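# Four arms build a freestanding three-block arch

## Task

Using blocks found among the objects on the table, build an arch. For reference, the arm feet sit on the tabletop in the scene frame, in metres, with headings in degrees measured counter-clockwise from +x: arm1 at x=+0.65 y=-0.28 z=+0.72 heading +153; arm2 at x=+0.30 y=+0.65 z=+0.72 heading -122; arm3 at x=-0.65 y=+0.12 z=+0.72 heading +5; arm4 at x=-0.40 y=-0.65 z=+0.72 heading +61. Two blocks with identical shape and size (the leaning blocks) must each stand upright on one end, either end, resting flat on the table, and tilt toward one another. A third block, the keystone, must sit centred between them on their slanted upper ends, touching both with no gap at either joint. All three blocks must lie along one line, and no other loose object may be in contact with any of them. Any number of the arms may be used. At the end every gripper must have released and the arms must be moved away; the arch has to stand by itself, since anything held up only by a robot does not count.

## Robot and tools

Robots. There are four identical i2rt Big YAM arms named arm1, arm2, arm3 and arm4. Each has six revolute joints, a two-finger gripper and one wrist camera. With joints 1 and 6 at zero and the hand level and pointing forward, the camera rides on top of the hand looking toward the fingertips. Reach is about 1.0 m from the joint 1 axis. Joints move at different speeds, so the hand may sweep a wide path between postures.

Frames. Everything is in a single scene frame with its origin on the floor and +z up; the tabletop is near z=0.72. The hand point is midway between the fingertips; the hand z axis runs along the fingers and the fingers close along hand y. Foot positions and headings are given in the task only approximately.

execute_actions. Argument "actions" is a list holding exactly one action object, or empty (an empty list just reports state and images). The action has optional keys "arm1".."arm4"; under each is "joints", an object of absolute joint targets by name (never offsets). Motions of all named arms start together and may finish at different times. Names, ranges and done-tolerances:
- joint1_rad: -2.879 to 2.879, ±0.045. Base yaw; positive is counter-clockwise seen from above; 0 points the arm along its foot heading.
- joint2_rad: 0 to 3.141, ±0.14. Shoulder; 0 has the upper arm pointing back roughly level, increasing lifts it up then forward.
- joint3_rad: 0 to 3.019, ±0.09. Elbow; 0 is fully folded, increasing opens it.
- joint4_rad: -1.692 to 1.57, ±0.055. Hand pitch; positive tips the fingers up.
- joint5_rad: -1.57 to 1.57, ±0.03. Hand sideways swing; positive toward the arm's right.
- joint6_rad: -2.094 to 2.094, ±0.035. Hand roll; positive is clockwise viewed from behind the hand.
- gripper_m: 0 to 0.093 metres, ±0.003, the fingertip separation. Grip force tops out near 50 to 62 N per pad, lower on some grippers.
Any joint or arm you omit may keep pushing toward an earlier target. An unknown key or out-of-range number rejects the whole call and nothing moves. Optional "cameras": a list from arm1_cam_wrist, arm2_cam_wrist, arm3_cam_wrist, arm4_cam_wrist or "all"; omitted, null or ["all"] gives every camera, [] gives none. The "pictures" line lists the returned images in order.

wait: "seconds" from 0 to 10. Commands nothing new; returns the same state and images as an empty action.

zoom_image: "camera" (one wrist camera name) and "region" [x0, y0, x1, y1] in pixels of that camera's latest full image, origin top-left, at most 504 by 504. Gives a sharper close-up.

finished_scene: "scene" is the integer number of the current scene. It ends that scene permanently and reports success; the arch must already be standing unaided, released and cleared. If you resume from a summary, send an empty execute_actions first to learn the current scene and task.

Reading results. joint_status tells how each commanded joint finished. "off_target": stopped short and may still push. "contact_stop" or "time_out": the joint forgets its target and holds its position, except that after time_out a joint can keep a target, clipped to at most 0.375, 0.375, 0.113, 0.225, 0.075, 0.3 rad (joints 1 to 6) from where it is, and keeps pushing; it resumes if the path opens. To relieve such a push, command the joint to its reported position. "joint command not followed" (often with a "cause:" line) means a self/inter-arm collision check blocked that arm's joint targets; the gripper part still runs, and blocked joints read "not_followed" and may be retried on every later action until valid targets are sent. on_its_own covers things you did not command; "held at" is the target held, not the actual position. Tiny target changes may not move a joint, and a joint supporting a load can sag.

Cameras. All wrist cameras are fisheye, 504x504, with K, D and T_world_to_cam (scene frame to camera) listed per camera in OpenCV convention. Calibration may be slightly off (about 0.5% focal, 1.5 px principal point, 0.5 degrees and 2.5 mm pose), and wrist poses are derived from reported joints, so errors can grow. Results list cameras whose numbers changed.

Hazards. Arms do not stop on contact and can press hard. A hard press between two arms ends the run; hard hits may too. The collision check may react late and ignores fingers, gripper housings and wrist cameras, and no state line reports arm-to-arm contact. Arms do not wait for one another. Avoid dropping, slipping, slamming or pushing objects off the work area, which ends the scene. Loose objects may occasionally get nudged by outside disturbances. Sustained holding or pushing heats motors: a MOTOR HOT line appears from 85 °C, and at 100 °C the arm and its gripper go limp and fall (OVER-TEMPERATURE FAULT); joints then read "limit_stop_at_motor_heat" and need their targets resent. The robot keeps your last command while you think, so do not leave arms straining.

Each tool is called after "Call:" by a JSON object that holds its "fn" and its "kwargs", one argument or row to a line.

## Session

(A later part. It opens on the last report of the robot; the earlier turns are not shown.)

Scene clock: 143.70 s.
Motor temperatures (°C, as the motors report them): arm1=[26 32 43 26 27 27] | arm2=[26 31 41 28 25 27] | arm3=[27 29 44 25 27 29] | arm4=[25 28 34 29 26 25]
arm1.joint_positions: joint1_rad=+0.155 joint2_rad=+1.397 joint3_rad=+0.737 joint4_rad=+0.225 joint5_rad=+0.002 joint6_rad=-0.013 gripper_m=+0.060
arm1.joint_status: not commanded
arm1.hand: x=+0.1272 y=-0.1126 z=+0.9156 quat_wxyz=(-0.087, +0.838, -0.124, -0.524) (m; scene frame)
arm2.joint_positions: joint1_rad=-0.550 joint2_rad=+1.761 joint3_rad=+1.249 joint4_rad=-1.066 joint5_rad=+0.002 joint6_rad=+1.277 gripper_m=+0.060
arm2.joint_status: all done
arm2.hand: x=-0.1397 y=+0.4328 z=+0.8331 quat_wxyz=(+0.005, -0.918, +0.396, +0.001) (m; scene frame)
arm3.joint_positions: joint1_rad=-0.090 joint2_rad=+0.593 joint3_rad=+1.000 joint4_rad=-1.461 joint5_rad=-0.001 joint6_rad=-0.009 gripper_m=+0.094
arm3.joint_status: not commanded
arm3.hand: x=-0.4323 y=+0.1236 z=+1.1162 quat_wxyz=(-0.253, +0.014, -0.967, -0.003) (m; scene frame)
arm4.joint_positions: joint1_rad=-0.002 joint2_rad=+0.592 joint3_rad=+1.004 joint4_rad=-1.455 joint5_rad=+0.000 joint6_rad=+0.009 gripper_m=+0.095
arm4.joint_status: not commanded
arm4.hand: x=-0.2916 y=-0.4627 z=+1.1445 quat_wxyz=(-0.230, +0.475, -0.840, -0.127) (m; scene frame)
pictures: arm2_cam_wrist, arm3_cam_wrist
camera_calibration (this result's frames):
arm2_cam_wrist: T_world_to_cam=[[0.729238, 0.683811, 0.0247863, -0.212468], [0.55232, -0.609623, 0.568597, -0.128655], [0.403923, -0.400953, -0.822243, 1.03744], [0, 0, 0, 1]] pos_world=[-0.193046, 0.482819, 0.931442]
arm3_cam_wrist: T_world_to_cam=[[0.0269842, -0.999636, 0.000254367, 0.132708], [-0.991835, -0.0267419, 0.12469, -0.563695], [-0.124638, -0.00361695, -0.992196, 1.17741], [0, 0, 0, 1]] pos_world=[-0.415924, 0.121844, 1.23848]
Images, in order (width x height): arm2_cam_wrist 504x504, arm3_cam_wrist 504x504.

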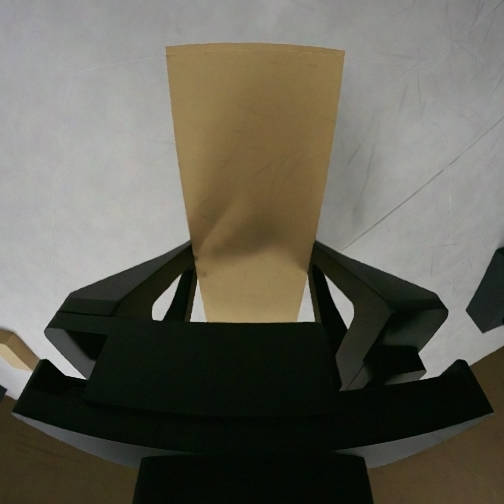

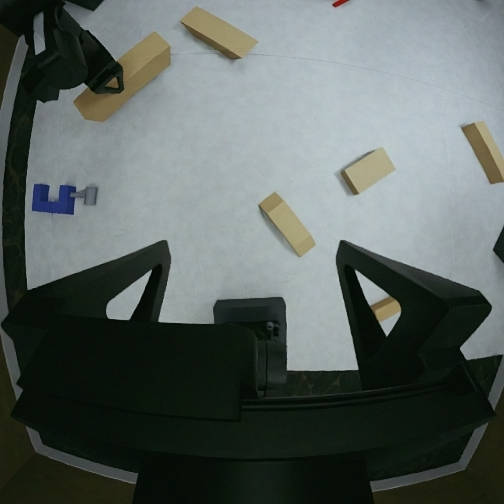

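Call:
{"fn": "execute_actions", "kwargs": {
  "actions": [
    {"arm2":{"joints":{"joint2_rad":1.88,"joint3_rad":1.24,"joint4_rad":-0.91}}}
  ],
  "cameras": ["arm3_cam_wrist"]
}}

Call:
{"fn": "execute_actions", "kwargs": {
  "actions": [
    {"arm2":{"joints":{"gripper_m":0.093}}}
  ],
  "cameras": []
}}

Call:
{"fn": "execute_actions", "kwargs": {
  "actions": [
    {"arm2":{"joints":{"joint2_rad":1.5,"joint3_rad":1.2,"joint4_rad":-1.2}}}
  ],
  "cameras": []
}}

Call:
{"fn": "execute_actions", "kwargs": {
  "actions": [
    {"arm2":{"joints":{"joint1_rad":0.0,"joint2_rad":0.6,"joint3_rad":0.9,"joint4_rad":-1.2,"joint6_rad":0}}}
  ],
  "cameras": ["arm2_cam_wrist","arm3_cam_wrist"]
}}

Scene clock: 152.80 s.
Motor temperatures (°C, as the motors report them): arm1=[26 32 43 26 27 27] | arm2=[26 31 41 28 25 27] | arm3=[27 29 44 25 27 29] | arm4=[25 28 34 29 26 25]
arm1.joint_positions: joint1_rad=+0.155 joint2_rad=+1.397 joint3_rad=+0.737 joint4_rad=+0.225 joint5_rad=+0.002 joint6_rad=-0.013 gripper_m=+0.060
arm1.joint_status: not commanded
arm1.hand: x=+0.1272 y=-0.1126 z=+0.9156 quat_wxyz=(-0.087, +0.838, -0.124, -0.524) (m; scene frame)
arm2.joint_positions: joint1_rad=-0.550 joint2_rad=+1.872 joint3_rad=+1.237 joint4_rad=-0.934 joint5_rad=+0.003 joint6_rad=+1.279 gripper_m=+0.060
arm2.joint_status: all done
arm2.hand: x=-0.1539 y=+0.4264 z=+0.7759 quat_wxyz=(+0.002, -0.918, +0.396, +0.004) (m; scene frame)
arm3.joint_positions: joint1_rad=-0.090 joint2_rad=+0.593 joint3_rad=+1.000 joint4_rad=-1.461 joint5_rad=-0.001 joint6_rad=-0.009 gripper_m=+0.094
arm3.joint_status: not commanded
arm3.hand: x=-0.4323 y=+0.1236 z=+1.1162 quat_wxyz=(-0.253, +0.014, -0.967, -0.003) (m; scene frame)
arm4.joint_positions: joint1_rad=-0.002 joint2_rad=+0.592 joint3_rad=+1.004 joint4_rad=-1.455 joint5_rad=+0.000 joint6_rad=+0.009 gripper_m=+0.095
arm4.joint_status: not commanded
arm4.hand: x=-0.2916 y=-0.4627 z=+1.1445 quat_wxyz=(-0.230, +0.475, -0.840, -0.127) (m; scene frame)
pictures: arm3_cam_wrist
camera_calibration (this result's frames):
arm3_cam_wrist: T_world_to_cam=[[0.0269842, -0.999636, 0.000254367, 0.132708], [-0.991835, -0.0267419, 0.12469, -0.563695], [-0.124638, -0.00361695, -0.992196, 1.17741], [0, 0, 0, 1]] pos_world=[-0.415924, 0.121844, 1.23848]
Images, in order (width x height): arm3_cam_wrist 504x504.

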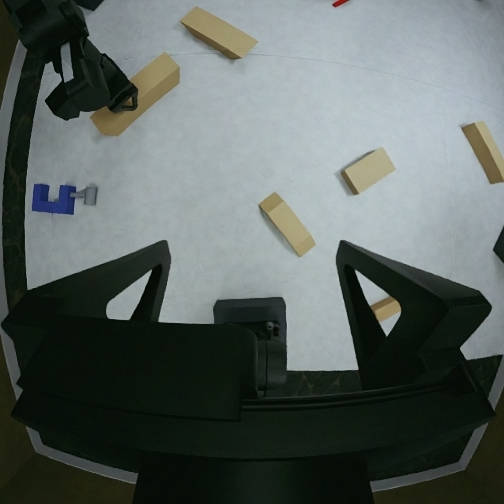

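Scene clock: 153.43 s.
Motor temperatures (°C, as the motors report them): arm1=[26 32 43 26 27 27] | arm2=[26 31 41 28 25 27] | arm3=[27 29 44 25 27 29] | arm4=[25 28 34 29 26 25]
arm1.joint_positions: joint1_rad=+0.155 joint2_rad=+1.397 joint3_rad=+0.737 joint4_rad=+0.225 joint5_rad=+0.002 joint6_rad=-0.013 gripper_m=+0.060
arm1.joint_status: not commanded
arm1.hand: x=+0.1272 y=-0.1126 z=+0.9156 quat_wxyz=(-0.087, +0.838, -0.124, -0.524) (m; scene frame)
arm2.joint_positions: joint1_rad=-0.550 joint2_rad=+1.872 joint3_rad=+1.237 joint4_rad=-0.920 joint5_rad=+0.002 joint6_rad=+1.279 gripper_m=+0.093
arm2.joint_status: all done
arm2.hand: x=-0.1570 y=+0.4247 z=+0.7759 quat_wxyz=(-0.004, -0.918, +0.396, +0.009) (m; scene frame)
arm3.joint_positions: joint1_rad=-0.090 joint2_rad=+0.593 joint3_rad=+1.000 joint4_rad=-1.461 joint5_rad=-0.001 joint6_rad=-0.009 gripper_m=+0.094
arm3.joint_status: not commanded
arm3.hand: x=-0.4323 y=+0.1236 z=+1.1162 quat_wxyz=(-0.253, +0.014, -0.967, -0.003) (m; scene frame)
arm4.joint_positions: joint1_rad=-0.002 joint2_rad=+0.592 joint3_rad=+1.004 joint4_rad=-1.455 joint5_rad=+0.000 joint6_rad=+0.009 gripper_m=+0.095
arm4.joint_status: not commanded
arm4.hand: x=-0.2916 y=-0.4627 z=+1.1445 quat_wxyz=(-0.230, +0.475, -0.840, -0.127) (m; scene frame)
pictures: none
No camera images: the call's "cameras" was empty. Leave "cameras" out to get every camera's image.

Scene clock: 154.77 s.
Motor temperatures (°C, as the motors report them): arm1=[26 32 43 26 27 27] | arm2=[26 31 41 28 25 27] | arm3=[27 29 44 25 27 29] | arm4=[25 28 34 29 26 25]
arm1.joint_positions: joint1_rad=+0.155 joint2_rad=+1.397 joint3_rad=+0.737 joint4_rad=+0.225 joint5_rad=+0.002 joint6_rad=-0.013 gripper_m=+0.060
arm1.joint_status: not commanded
arm1.hand: x=+0.1272 y=-0.1126 z=+0.9156 quat_wxyz=(-0.087, +0.838, -0.124, -0.524) (m; scene frame)
arm2.joint_positions: joint1_rad=-0.550 joint2_rad=+1.497 joint3_rad=+1.187 joint4_rad=-1.192 joint5_rad=+0.001 joint6_rad=+1.280 gripper_m=+0.093
arm2.joint_status: all done
arm2.hand: x=-0.0954 y=+0.4541 z=+0.9276 quat_wxyz=(-0.024, -0.917, +0.397, +0.025) (m; scene frame)
arm3.joint_positions: joint1_rad=-0.090 joint2_rad=+0.593 joint3_rad=+1.000 joint4_rad=-1.461 joint5_rad=-0.001 joint6_rad=-0.009 gripper_m=+0.094
arm3.joint_status: not commanded
arm3.hand: x=-0.4323 y=+0.1236 z=+1.1162 quat_wxyz=(-0.253, +0.014, -0.967, -0.003) (m; scene frame)
arm4.joint_positions: joint1_rad=-0.002 joint2_rad=+0.592 joint3_rad=+1.004 joint4_rad=-1.455 joint5_rad=+0.000 joint6_rad=+0.009 gripper_m=+0.095
arm4.joint_status: not commanded
arm4.hand: x=-0.2916 y=-0.4627 z=+1.1445 quat_wxyz=(-0.230, +0.475, -0.840, -0.127) (m; scene frame)
pictures: none
No camera images: the call's "cameras" was empty. Leave "cameras" out to get every camera's image.

Scene clock: 156.80 s.
Motor temperatures (°C, as the motors report them): arm1=[26 32 43 26 27 27] | arm2=[26 31 41 28 25 27] | arm3=[27 29 44 25 27 29] | arm4=[25 28 34 29 26 25]
arm1.joint_positions: joint1_rad=+0.155 joint2_rad=+1.397 joint3_rad=+0.737 joint4_rad=+0.225 joint5_rad=+0.002 joint6_rad=-0.013 gripper_m=+0.060
arm1.joint_status: not commanded
arm1.hand: x=+0.1272 y=-0.1126 z=+0.9156 quat_wxyz=(-0.087, +0.838, -0.124, -0.524) (m; scene frame)
arm2.joint_positions: joint1_rad=-0.005 joint2_rad=+0.595 joint3_rad=+0.896 joint4_rad=-1.193 joint5_rad=-0.002 joint6_rad=+0.009 gripper_m=+0.093
arm2.joint_status: all done
arm2.hand: x=+0.1597 y=+0.4259 z=+1.0958 quat_wxyz=(-0.160, -0.827, -0.453, +0.291) (m; scene frame)
arm3.joint_positions: joint1_rad=-0.090 joint2_rad=+0.593 joint3_rad=+1.000 joint4_rad=-1.461 joint5_rad=-0.001 joint6_rad=-0.009 gripper_m=+0.094
arm3.joint_status: not commanded
arm3.hand: x=-0.4323 y=+0.1236 z=+1.1162 quat_wxyz=(-0.253, +0.014, -0.967, -0.003) (m; scene frame)
arm4.joint_positions: joint1_rad=-0.002 joint2_rad=+0.592 joint3_rad=+1.004 joint4_rad=-1.455 joint5_rad=+0.000 joint6_rad=+0.009 gripper_m=+0.095
arm4.joint_status: not commanded
arm4.hand: x=-0.2916 y=-0.4627 z=+1.1445 quat_wxyz=(-0.230, +0.475, -0.840, -0.127) (m; scene frame)
pictures: arm2_cam_wrist, arm3_cam_wrist
camera_calibration (this result's frames):
arm2_cam_wrist: T_world_to_cam=[[-0.835762, 0.54899, 0.0105858, -0.109614], [0.547283, 0.834417, -0.0650428, -0.367479], [-0.0445408, -0.0485669, -0.997826, 1.2437], [0, 0, 0, 1]] pos_world=[0.164899, 0.42721, 1.21825]
arm3_cam_wrist: T_world_to_cam=[[0.0269842, -0.999636, 0.000254367, 0.132708], [-0.991835, -0.0267419, 0.12469, -0.563695], [-0.124638, -0.00361695, -0.992196, 1.17741], [0, 0, 0, 1]] pos_world=[-0.415924, 0.121844, 1.23848]
Images, in order (width x height): arm2_cam_wrist 504x504, arm3_cam_wrist 504x504.

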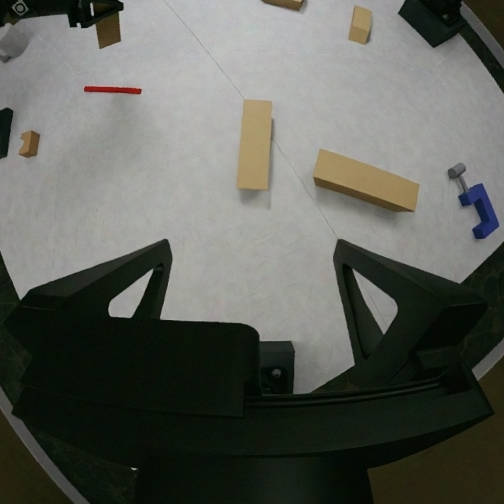

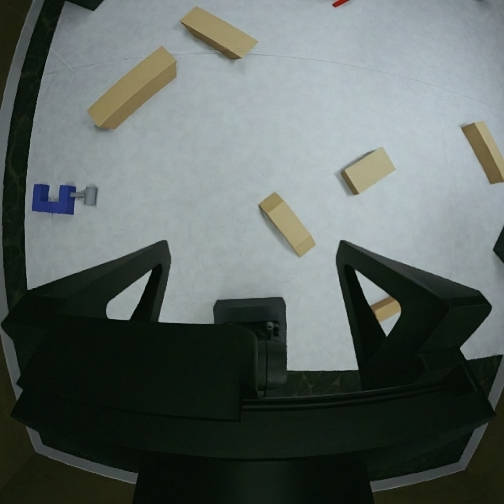

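Call:
{"fn": "execute_actions", "kwargs": {
  "actions": [
    {"arm3":{"joints":{"joint1_rad":0.04,"joint2_rad":2.2,"joint3_rad":2.0,"joint4_rad":-1.33,"joint6_rad":-0.775}}}
  ],
  "cameras": ["arm3_cam_wrist"]
}}

Scene clock: 168.20 s.
Motor temperatures (°C, as the motors report them): arm1=[26 32 43 26 27 27] | arm2=[26 30 41 28 25 27] | arm3=[27 29 45 25 27 29] | arm4=[25 28 34 29 26 25]
arm1.joint_positions: joint1_rad=+0.155 joint2_rad=+1.397 joint3_rad=+0.737 joint4_rad=+0.225 joint5_rad=+0.002 joint6_rad=-0.013 gripper_m=+0.060
arm1.joint_status: not commanded
arm1.hand: x=+0.1272 y=-0.1126 z=+0.9156 quat_wxyz=(-0.087, +0.838, -0.124, -0.524) (m; scene frame)
arm2.joint_positions: joint1_rad=-0.005 joint2_rad=+0.595 joint3_rad=+0.896 joint4_rad=-1.193 joint5_rad=-0.002 joint6_rad=+0.008 gripper_m=+0.093
arm2.joint_status: not commanded
arm2.hand: x=+0.1597 y=+0.4259 z=+1.0958 quat_wxyz=(-0.160, -0.827, -0.454, +0.291) (m; scene frame)
arm3.joint_positions: joint1_rad=+0.032 joint2_rad=+2.214 joint3_rad=+1.958 joint4_rad=-1.334 joint5_rad=-0.001 joint6_rad=-0.766 gripper_m=+0.094
arm3.joint_status: all done
arm3.hand: x=+0.0096 y=+0.2145 z=+0.8280 quat_wxyz=(+0.011, +0.439, -0.899, -0.005) (m; scene frame)
arm4.joint_positions: joint1_rad=-0.002 joint2_rad=+0.592 joint3_rad=+1.004 joint4_rad=-1.455 joint5_rad=+0.000 joint6_rad=+0.009 gripper_m=+0.095
arm4.joint_status: not commanded
arm4.hand: x=-0.2916 y=-0.4627 z=+1.1445 quat_wxyz=(-0.230, +0.475, -0.840, -0.127) (m; scene frame)
pictures: arm3_cam_wrist
camera_calibration (this result's frames):
arm3_cam_wrist: T_world_to_cam=[[0.787173, -0.616424, -0.0194897, 0.138574], [-0.480432, -0.632714, 0.607337, -0.361632], [-0.386708, -0.468716, -0.794205, 0.885138], [0, 0, 0, 1]] pos_world=[0.059469, 0.271489, 0.925315]
Images, in order (width x height): arm3_cam_wrist 504x504.

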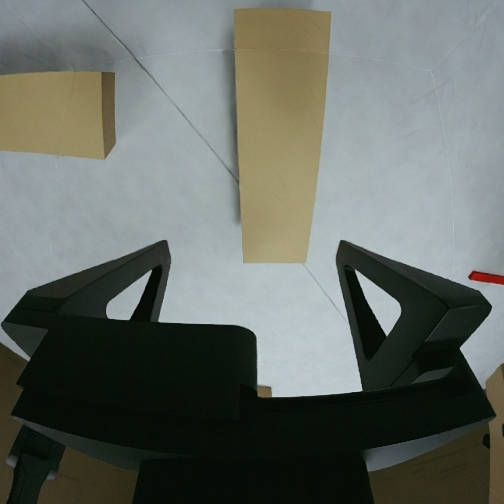

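Call:
{"fn": "execute_actions", "kwargs": {
  "actions": [
    {"arm3":{"joints":{"joint1_rad":0.055,"joint2_rad":2.3,"joint3_rad":2.16,"joint4_rad":-1.39}}}
  ],
  "cameras": ["arm3_cam_wrist","arm2_cam_wrist"]
}}

Scene clock: 176.40 s.
Motor temperatures (°C, as the motors report them): arm1=[26 32 43 26 27 27] | arm2=[26 29 41 28 25 27] | arm3=[27 30 46 25 27 29] | arm4=[25 28 34 29 26 25]
arm1.joint_positions: joint1_rad=+0.155 joint2_rad=+1.397 joint3_rad=+0.737 joint4_rad=+0.225 joint5_rad=+0.002 joint6_rad=-0.013 gripper_m=+0.060
arm1.joint_status: not commanded
arm1.hand: x=+0.1272 y=-0.1126 z=+0.9156 quat_wxyz=(-0.087, +0.838, -0.124, -0.524) (m; scene frame)
arm2.joint_positions: joint1_rad=-0.005 joint2_rad=+0.595 joint3_rad=+0.896 joint4_rad=-1.193 joint5_rad=-0.002 joint6_rad=+0.008 gripper_m=+0.093
arm2.joint_status: not commanded
arm2.hand: x=+0.1597 y=+0.4259 z=+1.0958 quat_wxyz=(-0.160, -0.827, -0.454, +0.291) (m; scene frame)
arm3.joint_positions: joint1_rad=+0.044 joint2_rad=+2.276 joint3_rad=+2.114 joint4_rad=-1.376 joint5_rad=-0.001 joint6_rad=-0.766 gripper_m=+0.094
arm3.joint_status: all done
arm3.hand: x=+0.0440 y=+0.2278 z=+0.8454 quat_wxyz=(-0.014, +0.444, -0.896, +0.003) (m; scene frame)
arm4.joint_positions: joint1_rad=-0.002 joint2_rad=+0.592 joint3_rad=+1.004 joint4_rad=-1.455 joint5_rad=+0.000 joint6_rad=+0.009 gripper_m=+0.095
arm4.joint_status: not commanded
arm4.hand: x=-0.2916 y=-0.4627 z=+1.1445 quat_wxyz=(-0.230, +0.475, -0.840, -0.127) (m; scene frame)
pictures: arm2_cam_wrist, arm3_cam_wrist
camera_calibration (this result's frames):
arm2_cam_wrist: T_world_to_cam=[[-0.835923, 0.54874, 0.0108245, -0.109743], [0.547021, 0.834588, -0.065046, -0.367507], [-0.0447273, -0.0484522, -0.997824, 1.24368], [0, 0, 0, 1]] pos_world=[0.164923, 0.427196, 1.21825]
arm3_cam_wrist: T_world_to_cam=[[0.794644, -0.606847, 0.0166505, 0.0869692], [-0.50334, -0.643275, 0.576928, -0.318173], [-0.339396, -0.466833, -0.816625, 0.935006], [0, 0, 0, 1]] pos_world=[0.0880787, 0.284596, 0.945664]
Images, in order (width x height): arm2_cam_wrist 504x504, arm3_cam_wrist 504x504.

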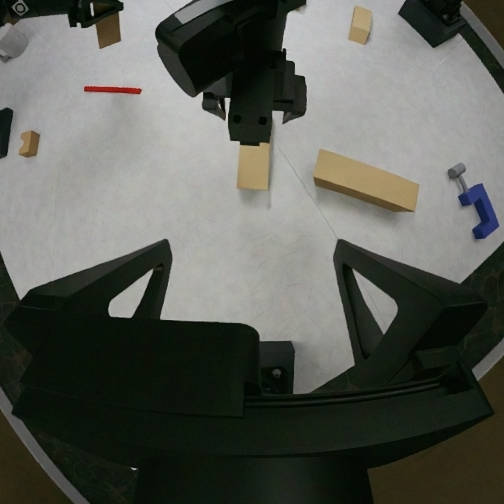

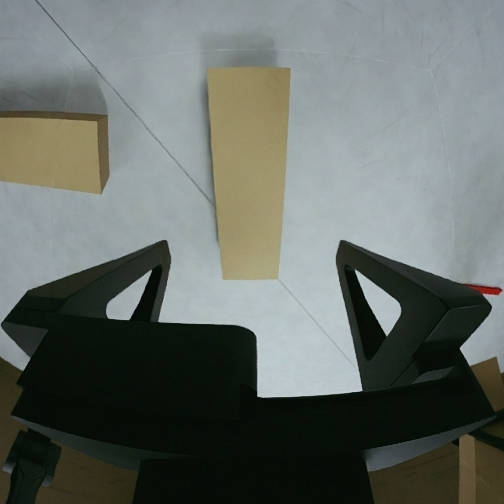

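Call:
{"fn": "execute_actions", "kwargs": {
  "actions": [
    {"arm3":{"joints":{"joint2_rad":2.385,"joint3_rad":2.065,"joint4_rad":-1.205}}}
  ],
  "cameras": ["arm3_cam_wrist"]
}}

Call:
{"fn": "execute_actions", "kwargs": {
  "actions": [
    {"arm3":{"joints":{"gripper_m":0.03}}}
  ],
  "cameras": ["arm3_cam_wrist","arm2_cam_wrist"]
}}

Scene clock: 185.13 s.
Motor temperatures (°C, as the motors report them): arm1=[26 32 44 26 27 27] | arm2=[26 29 42 28 25 27] | arm3=[27 31 47 25 27 29] | arm4=[25 28 34 29 26 25]
arm1.joint_positions: joint1_rad=+0.155 joint2_rad=+1.397 joint3_rad=+0.737 joint4_rad=+0.225 joint5_rad=+0.002 joint6_rad=-0.013 gripper_m=+0.060
arm1.joint_status: not commanded
arm1.hand: x=+0.1272 y=-0.1126 z=+0.9156 quat_wxyz=(-0.087, +0.838, -0.124, -0.524) (m; scene frame)
arm2.joint_positions: joint1_rad=-0.005 joint2_rad=+0.595 joint3_rad=+0.896 joint4_rad=-1.193 joint5_rad=-0.002 joint6_rad=+0.008 gripper_m=+0.093
arm2.joint_status: not commanded
arm2.hand: x=+0.1597 y=+0.4259 z=+1.0958 quat_wxyz=(-0.160, -0.827, -0.454, +0.291) (m; scene frame)
arm3.joint_positions: joint1_rad=+0.044 joint2_rad=+2.392 joint3_rad=+2.053 joint4_rad=-1.220 joint5_rad=-0.001 joint6_rad=-0.766 gripper_m=+0.094
arm3.joint_status: all done
arm3.hand: x=+0.0477 y=+0.2286 z=+0.7436 quat_wxyz=(-0.004, +0.444, -0.896, +0.000) (m; scene frame)
arm4.joint_positions: joint1_rad=-0.002 joint2_rad=+0.592 joint3_rad=+1.004 joint4_rad=-1.455 joint5_rad=+0.000 joint6_rad=+0.009 gripper_m=+0.095
arm4.joint_status: not commanded
arm4.hand: x=-0.2916 y=-0.4627 z=+1.1445 quat_wxyz=(-0.230, +0.475, -0.840, -0.127) (m; scene frame)
pictures: arm3_cam_wrist
camera_calibration (this result's frames):
arm3_cam_wrist: T_world_to_cam=[[0.794868, -0.60678, 0.00186594, 0.097137], [-0.490998, -0.641384, 0.589532, -0.267399], [-0.356519, -0.469516, -0.807743, 0.848321], [0, 0, 0, 1]] pos_world=[0.0939394, 0.285736, 0.842685]
Images, in order (width x height): arm3_cam_wrist 504x504.

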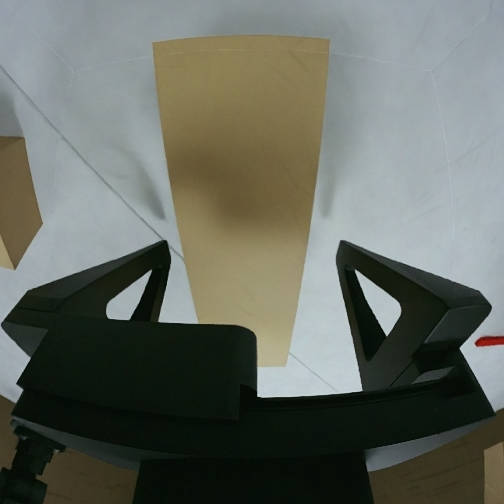

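Scene clock: 185.77 s.
Motor temperatures (°C, as the motors report them): arm1=[26 32 44 26 27 27] | arm2=[26 29 42 28 25 27] | arm3=[27 31 47 25 27 29] | arm4=[25 28 34 29 26 25]
arm1.joint_positions: joint1_rad=+0.155 joint2_rad=+1.397 joint3_rad=+0.737 joint4_rad=+0.225 joint5_rad=+0.002 joint6_rad=-0.013 gripper_m=+0.060
arm1.joint_status: not commanded
arm1.hand: x=+0.1272 y=-0.1126 z=+0.9156 quat_wxyz=(-0.087, +0.838, -0.124, -0.524) (m; scene frame)
arm2.joint_positions: joint1_rad=-0.005 joint2_rad=+0.595 joint3_rad=+0.896 joint4_rad=-1.193 joint5_rad=-0.002 joint6_rad=+0.008 gripper_m=+0.093
arm2.joint_status: not commanded
arm2.hand: x=+0.1597 y=+0.4259 z=+1.0958 quat_wxyz=(-0.160, -0.827, -0.454, +0.291) (m; scene frame)
arm3.joint_positions: joint1_rad=+0.045 joint2_rad=+2.392 joint3_rad=+2.053 joint4_rad=-1.218 joint5_rad=+0.000 joint6_rad=-0.767 gripper_m=+0.059
arm3.joint_status: gripper_m off_target (ended at +0.059, target +0.030)
arm3.hand: x=+0.0483 y=+0.2289 z=+0.7436 quat_wxyz=(-0.005, +0.445, -0.896, +0.000) (m; scene frame)
arm4.joint_positions: joint1_rad=-0.002 joint2_rad=+0.592 joint3_rad=+1.004 joint4_rad=-1.455 joint5_rad=+0.000 joint6_rad=+0.009 gripper_m=+0.095
arm4.joint_status: not commanded
arm4.hand: x=-0.2916 y=-0.4627 z=+1.1445 quat_wxyz=(-0.230, +0.475, -0.840, -0.127) (m; scene frame)
pictures: arm2_cam_wrist, arm3_cam_wrist
camera_calibration (this result's frames):
arm2_cam_wrist: T_world_to_cam=[[-0.835923, 0.54874, 0.0108245, -0.109743], [0.547021, 0.834588, -0.065046, -0.367507], [-0.0447273, -0.0484522, -0.997824, 1.24368], [0, 0, 0, 1]] pos_world=[0.164923, 0.427196, 1.21825]
arm3_cam_wrist: T_world_to_cam=[[0.795781, -0.605573, 0.00373401, 0.0951857], [-0.491394, -0.642111, 0.58841, -0.265939], [-0.353927, -0.47008, -0.808554, 0.849255], [0, 0, 0, 1]] pos_world=[0.0941467, 0.286098, 0.842794]
Images, in order (width x height): arm2_cam_wrist 504x504, arm3_cam_wrist 504x504.

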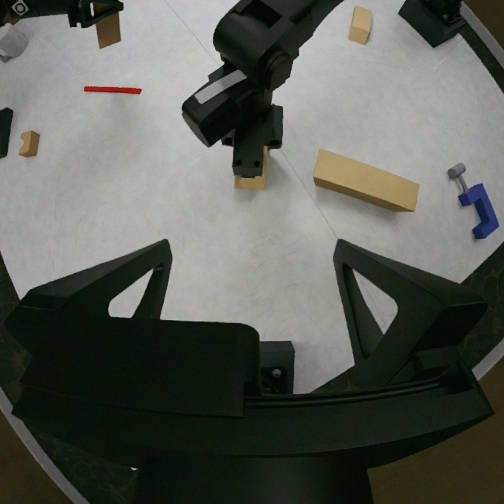

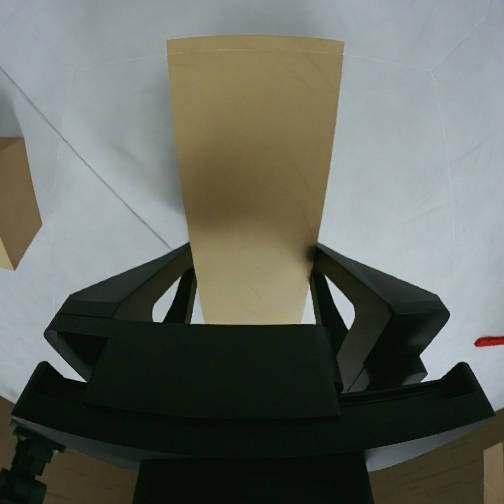

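Call:
{"fn": "execute_actions", "kwargs": {
  "actions": [
    {"arm3":{"joints":{"joint2_rad":1.9,"joint3_rad":1.75,"joint4_rad":-1.4}},"arm1":{"joints":{"joint2_rad":0.8,"joint3_rad":0.5}},"arm4":{"joints":{"joint2_rad":0.3,"joint3_rad":0.7}}}
  ],
  "cameras": []
}}

Call:
{"fn": "execute_actions", "kwargs": {
  "actions": [
    {"arm3":{"joints":{"joint1_rad":-0.65,"joint6_rad":-0.243}}}
  ],
  "cameras": ["arm3_cam_wrist","arm4_cam_wrist","arm2_cam_wrist"]
}}

Scene clock: 199.00 s.
Motor temperatures (°C, as the motors report them): arm1=[26 31 44 26 27 27] | arm2=[26 29 42 28 25 27] | arm3=[27 33 46 25 27 29] | arm4=[25 28 34 29 26 25]
arm1.joint_positions: joint1_rad=+0.155 joint2_rad=+0.814 joint3_rad=+0.467 joint4_rad=+0.232 joint5_rad=+0.002 joint6_rad=-0.013 gripper_m=+0.060
arm1.joint_status: all done
arm1.hand: x=+0.2523 y=-0.1528 z=+1.0345 quat_wxyz=(-0.107, +0.744, -0.110, -0.651) (m; scene frame)
arm2.joint_positions: joint1_rad=-0.005 joint2_rad=+0.595 joint3_rad=+0.896 joint4_rad=-1.193 joint5_rad=-0.002 joint6_rad=+0.008 gripper_m=+0.093
arm2.joint_status: not commanded
arm2.hand: x=+0.1597 y=+0.4259 z=+1.0958 quat_wxyz=(-0.160, -0.827, -0.454, +0.291) (m; scene frame)
arm3.joint_positions: joint1_rad=+0.045 joint2_rad=+1.905 joint3_rad=+1.738 joint4_rad=-1.390 joint5_rad=+0.000 joint6_rad=-0.767 gripper_m=+0.059
arm3.joint_status: all done
arm3.hand: x=-0.0680 y=+0.2103 z=+0.9349 quat_wxyz=(-0.005, +0.445, -0.896, +0.000) (m; scene frame)
arm4.joint_positions: joint1_rad=-0.002 joint2_rad=+0.303 joint3_rad=+0.702 joint4_rad=-1.454 joint5_rad=+0.000 joint6_rad=+0.009 gripper_m=+0.095
arm4.joint_status: all done
arm4.hand: x=-0.3239 y=-0.5193 z=+1.0483 quat_wxyz=(-0.225, +0.476, -0.841, -0.124) (m; scene frame)
pictures: none
No camera images: the call's "cameras" was empty. Leave "cameras" out to get every camera's image.

Scene clock: 200.67 s.
Motor temperatures (°C, as the motors report them): arm1=[26 31 44 26 27 27] | arm2=[26 29 42 28 25 27] | arm3=[27 33 46 25 27 29] | arm4=[25 28 34 29 26 25]
arm1.joint_positions: joint1_rad=+0.155 joint2_rad=+0.814 joint3_rad=+0.467 joint4_rad=+0.232 joint5_rad=+0.002 joint6_rad=-0.013 gripper_m=+0.060
arm1.joint_status: not commanded
arm1.hand: x=+0.2523 y=-0.1528 z=+1.0345 quat_wxyz=(-0.107, +0.744, -0.110, -0.651) (m; scene frame)
arm2.joint_positions: joint1_rad=-0.005 joint2_rad=+0.595 joint3_rad=+0.896 joint4_rad=-1.193 joint5_rad=-0.002 joint6_rad=+0.008 gripper_m=+0.093
arm2.joint_status: not commanded
arm2.hand: x=+0.1597 y=+0.4259 z=+1.0958 quat_wxyz=(-0.160, -0.827, -0.454, +0.291) (m; scene frame)
arm3.joint_positions: joint1_rad=-0.648 joint2_rad=+1.905 joint3_rad=+1.738 joint4_rad=-1.390 joint5_rad=+0.001 joint6_rad=-0.252 gripper_m=+0.059
arm3.joint_status: all done
arm3.hand: x=-0.1446 y=-0.1829 z=+0.9346 quat_wxyz=(-0.003, -0.142, -0.990, +0.002) (m; scene frame)
arm4.joint_positions: joint1_rad=-0.002 joint2_rad=+0.303 joint3_rad=+0.702 joint4_rad=-1.454 joint5_rad=+0.000 joint6_rad=+0.009 gripper_m=+0.095
arm4.joint_status: not commanded
arm4.hand: x=-0.3239 y=-0.5193 z=+1.0483 quat_wxyz=(-0.225, +0.476, -0.841, -0.124) (m; scene frame)
pictures: arm2_cam_wrist, arm3_cam_wrist, arm4_cam_wrist
camera_calibration (this result's frames):
arm2_cam_wrist: T_world_to_cam=[[-0.835923, 0.54874, 0.0108245, -0.109743], [0.547021, 0.834588, -0.065046, -0.367507], [-0.0447273, -0.0484522, -0.997824, 1.24368], [0, 0, 0, 1]] pos_world=[0.164923, 0.427196, 1.21825]
arm3_cam_wrist: T_world_to_cam=[[-0.283479, -0.958973, 0.00326483, -0.221698], [-0.774499, 0.230952, 0.588908, -0.619158], [-0.565501, 0.164414, -0.808193, 0.826986], [0, 0, 0, 1]] pos_world=[-0.0747225, -0.205575, 1.03372]
arm4_cam_wrist: T_world_to_cam=[[0.854279, -0.519803, 0.00363607, 0.00751151], [-0.517486, -0.849767, 0.100521, -0.709152], [-0.0491611, -0.0877542, -0.994928, 1.10855], [0, 0, 0, 1]] pos_world=[-0.318895, -0.50143, 1.17418]
Images, in order (width x height): arm2_cam_wrist 504x504, arm3_cam_wrist 504x504, arm4_cam_wrist 504x504.

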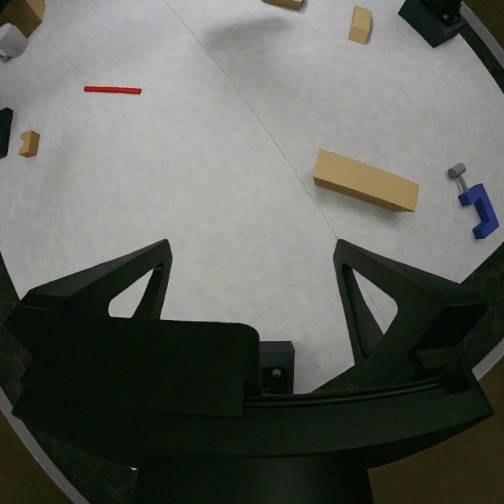

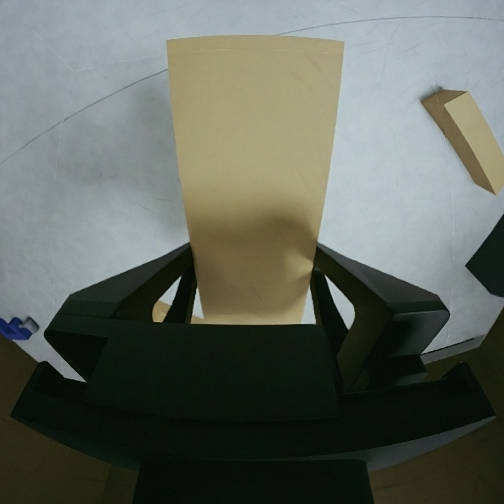

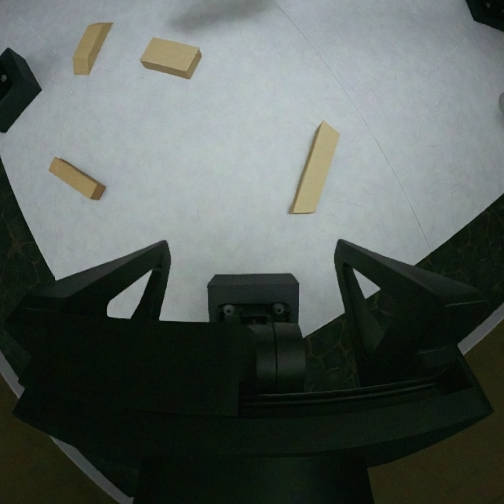

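Call:
{"fn": "execute_actions", "kwargs": {
  "actions": [
    {"arm3":{"joints":{"joint2_rad":2.15,"joint3_rad":1.93,"joint4_rad":-1.33}}}
  ],
  "cameras": ["arm3_cam_wrist"]
}}

Call:
{"fn": "execute_actions", "kwargs": {
  "actions": [
    {"arm3":{"joints":{"joint2_rad":2.265,"joint3_rad":1.855,"joint4_rad":-1.115}}}
  ],
  "cameras": ["arm4_cam_wrist"]
}}

Scene clock: 207.57 s.
Motor temperatures (°C, as the motors report them): arm1=[26 31 44 26 27 27] | arm2=[26 29 42 28 25 27] | arm3=[27 32 46 25 27 29] | arm4=[25 28 34 29 26 25]
arm1.joint_positions: joint1_rad=+0.155 joint2_rad=+0.814 joint3_rad=+0.467 joint4_rad=+0.232 joint5_rad=+0.002 joint6_rad=-0.013 gripper_m=+0.060
arm1.joint_status: not commanded
arm1.hand: x=+0.2523 y=-0.1528 z=+1.0345 quat_wxyz=(-0.107, +0.744, -0.110, -0.651) (m; scene frame)
arm2.joint_positions: joint1_rad=-0.005 joint2_rad=+0.595 joint3_rad=+0.896 joint4_rad=-1.193 joint5_rad=-0.002 joint6_rad=+0.008 gripper_m=+0.093
arm2.joint_status: not commanded
arm2.hand: x=+0.1597 y=+0.4259 z=+1.0958 quat_wxyz=(-0.160, -0.827, -0.454, +0.291) (m; scene frame)
arm3.joint_positions: joint1_rad=-0.648 joint2_rad=+2.181 joint3_rad=+1.885 joint4_rad=-1.335 joint5_rad=+0.001 joint6_rad=-0.252 gripper_m=+0.059
arm3.joint_status: all done
arm3.hand: x=-0.0980 y=-0.2109 z=+0.8227 quat_wxyz=(+0.031, -0.142, -0.989, -0.012) (m; scene frame)
arm4.joint_positions: joint1_rad=-0.002 joint2_rad=+0.303 joint3_rad=+0.702 joint4_rad=-1.454 joint5_rad=+0.000 joint6_rad=+0.009 gripper_m=+0.095
arm4.joint_status: not commanded
arm4.hand: x=-0.3239 y=-0.5193 z=+1.0483 quat_wxyz=(-0.225, +0.476, -0.841, -0.124) (m; scene frame)
pictures: arm3_cam_wrist
camera_calibration (this result's frames):
arm3_cam_wrist: T_world_to_cam=[[-0.284315, -0.958615, -0.0149332, -0.219978], [-0.735359, 0.208053, 0.64495, -0.557846], [-0.615152, 0.19435, -0.764079, 0.732668], [0, 0, 0, 1]] pos_world=[-0.0220581, -0.237207, 0.916314]
Images, in order (width x height): arm3_cam_wrist 504x504.

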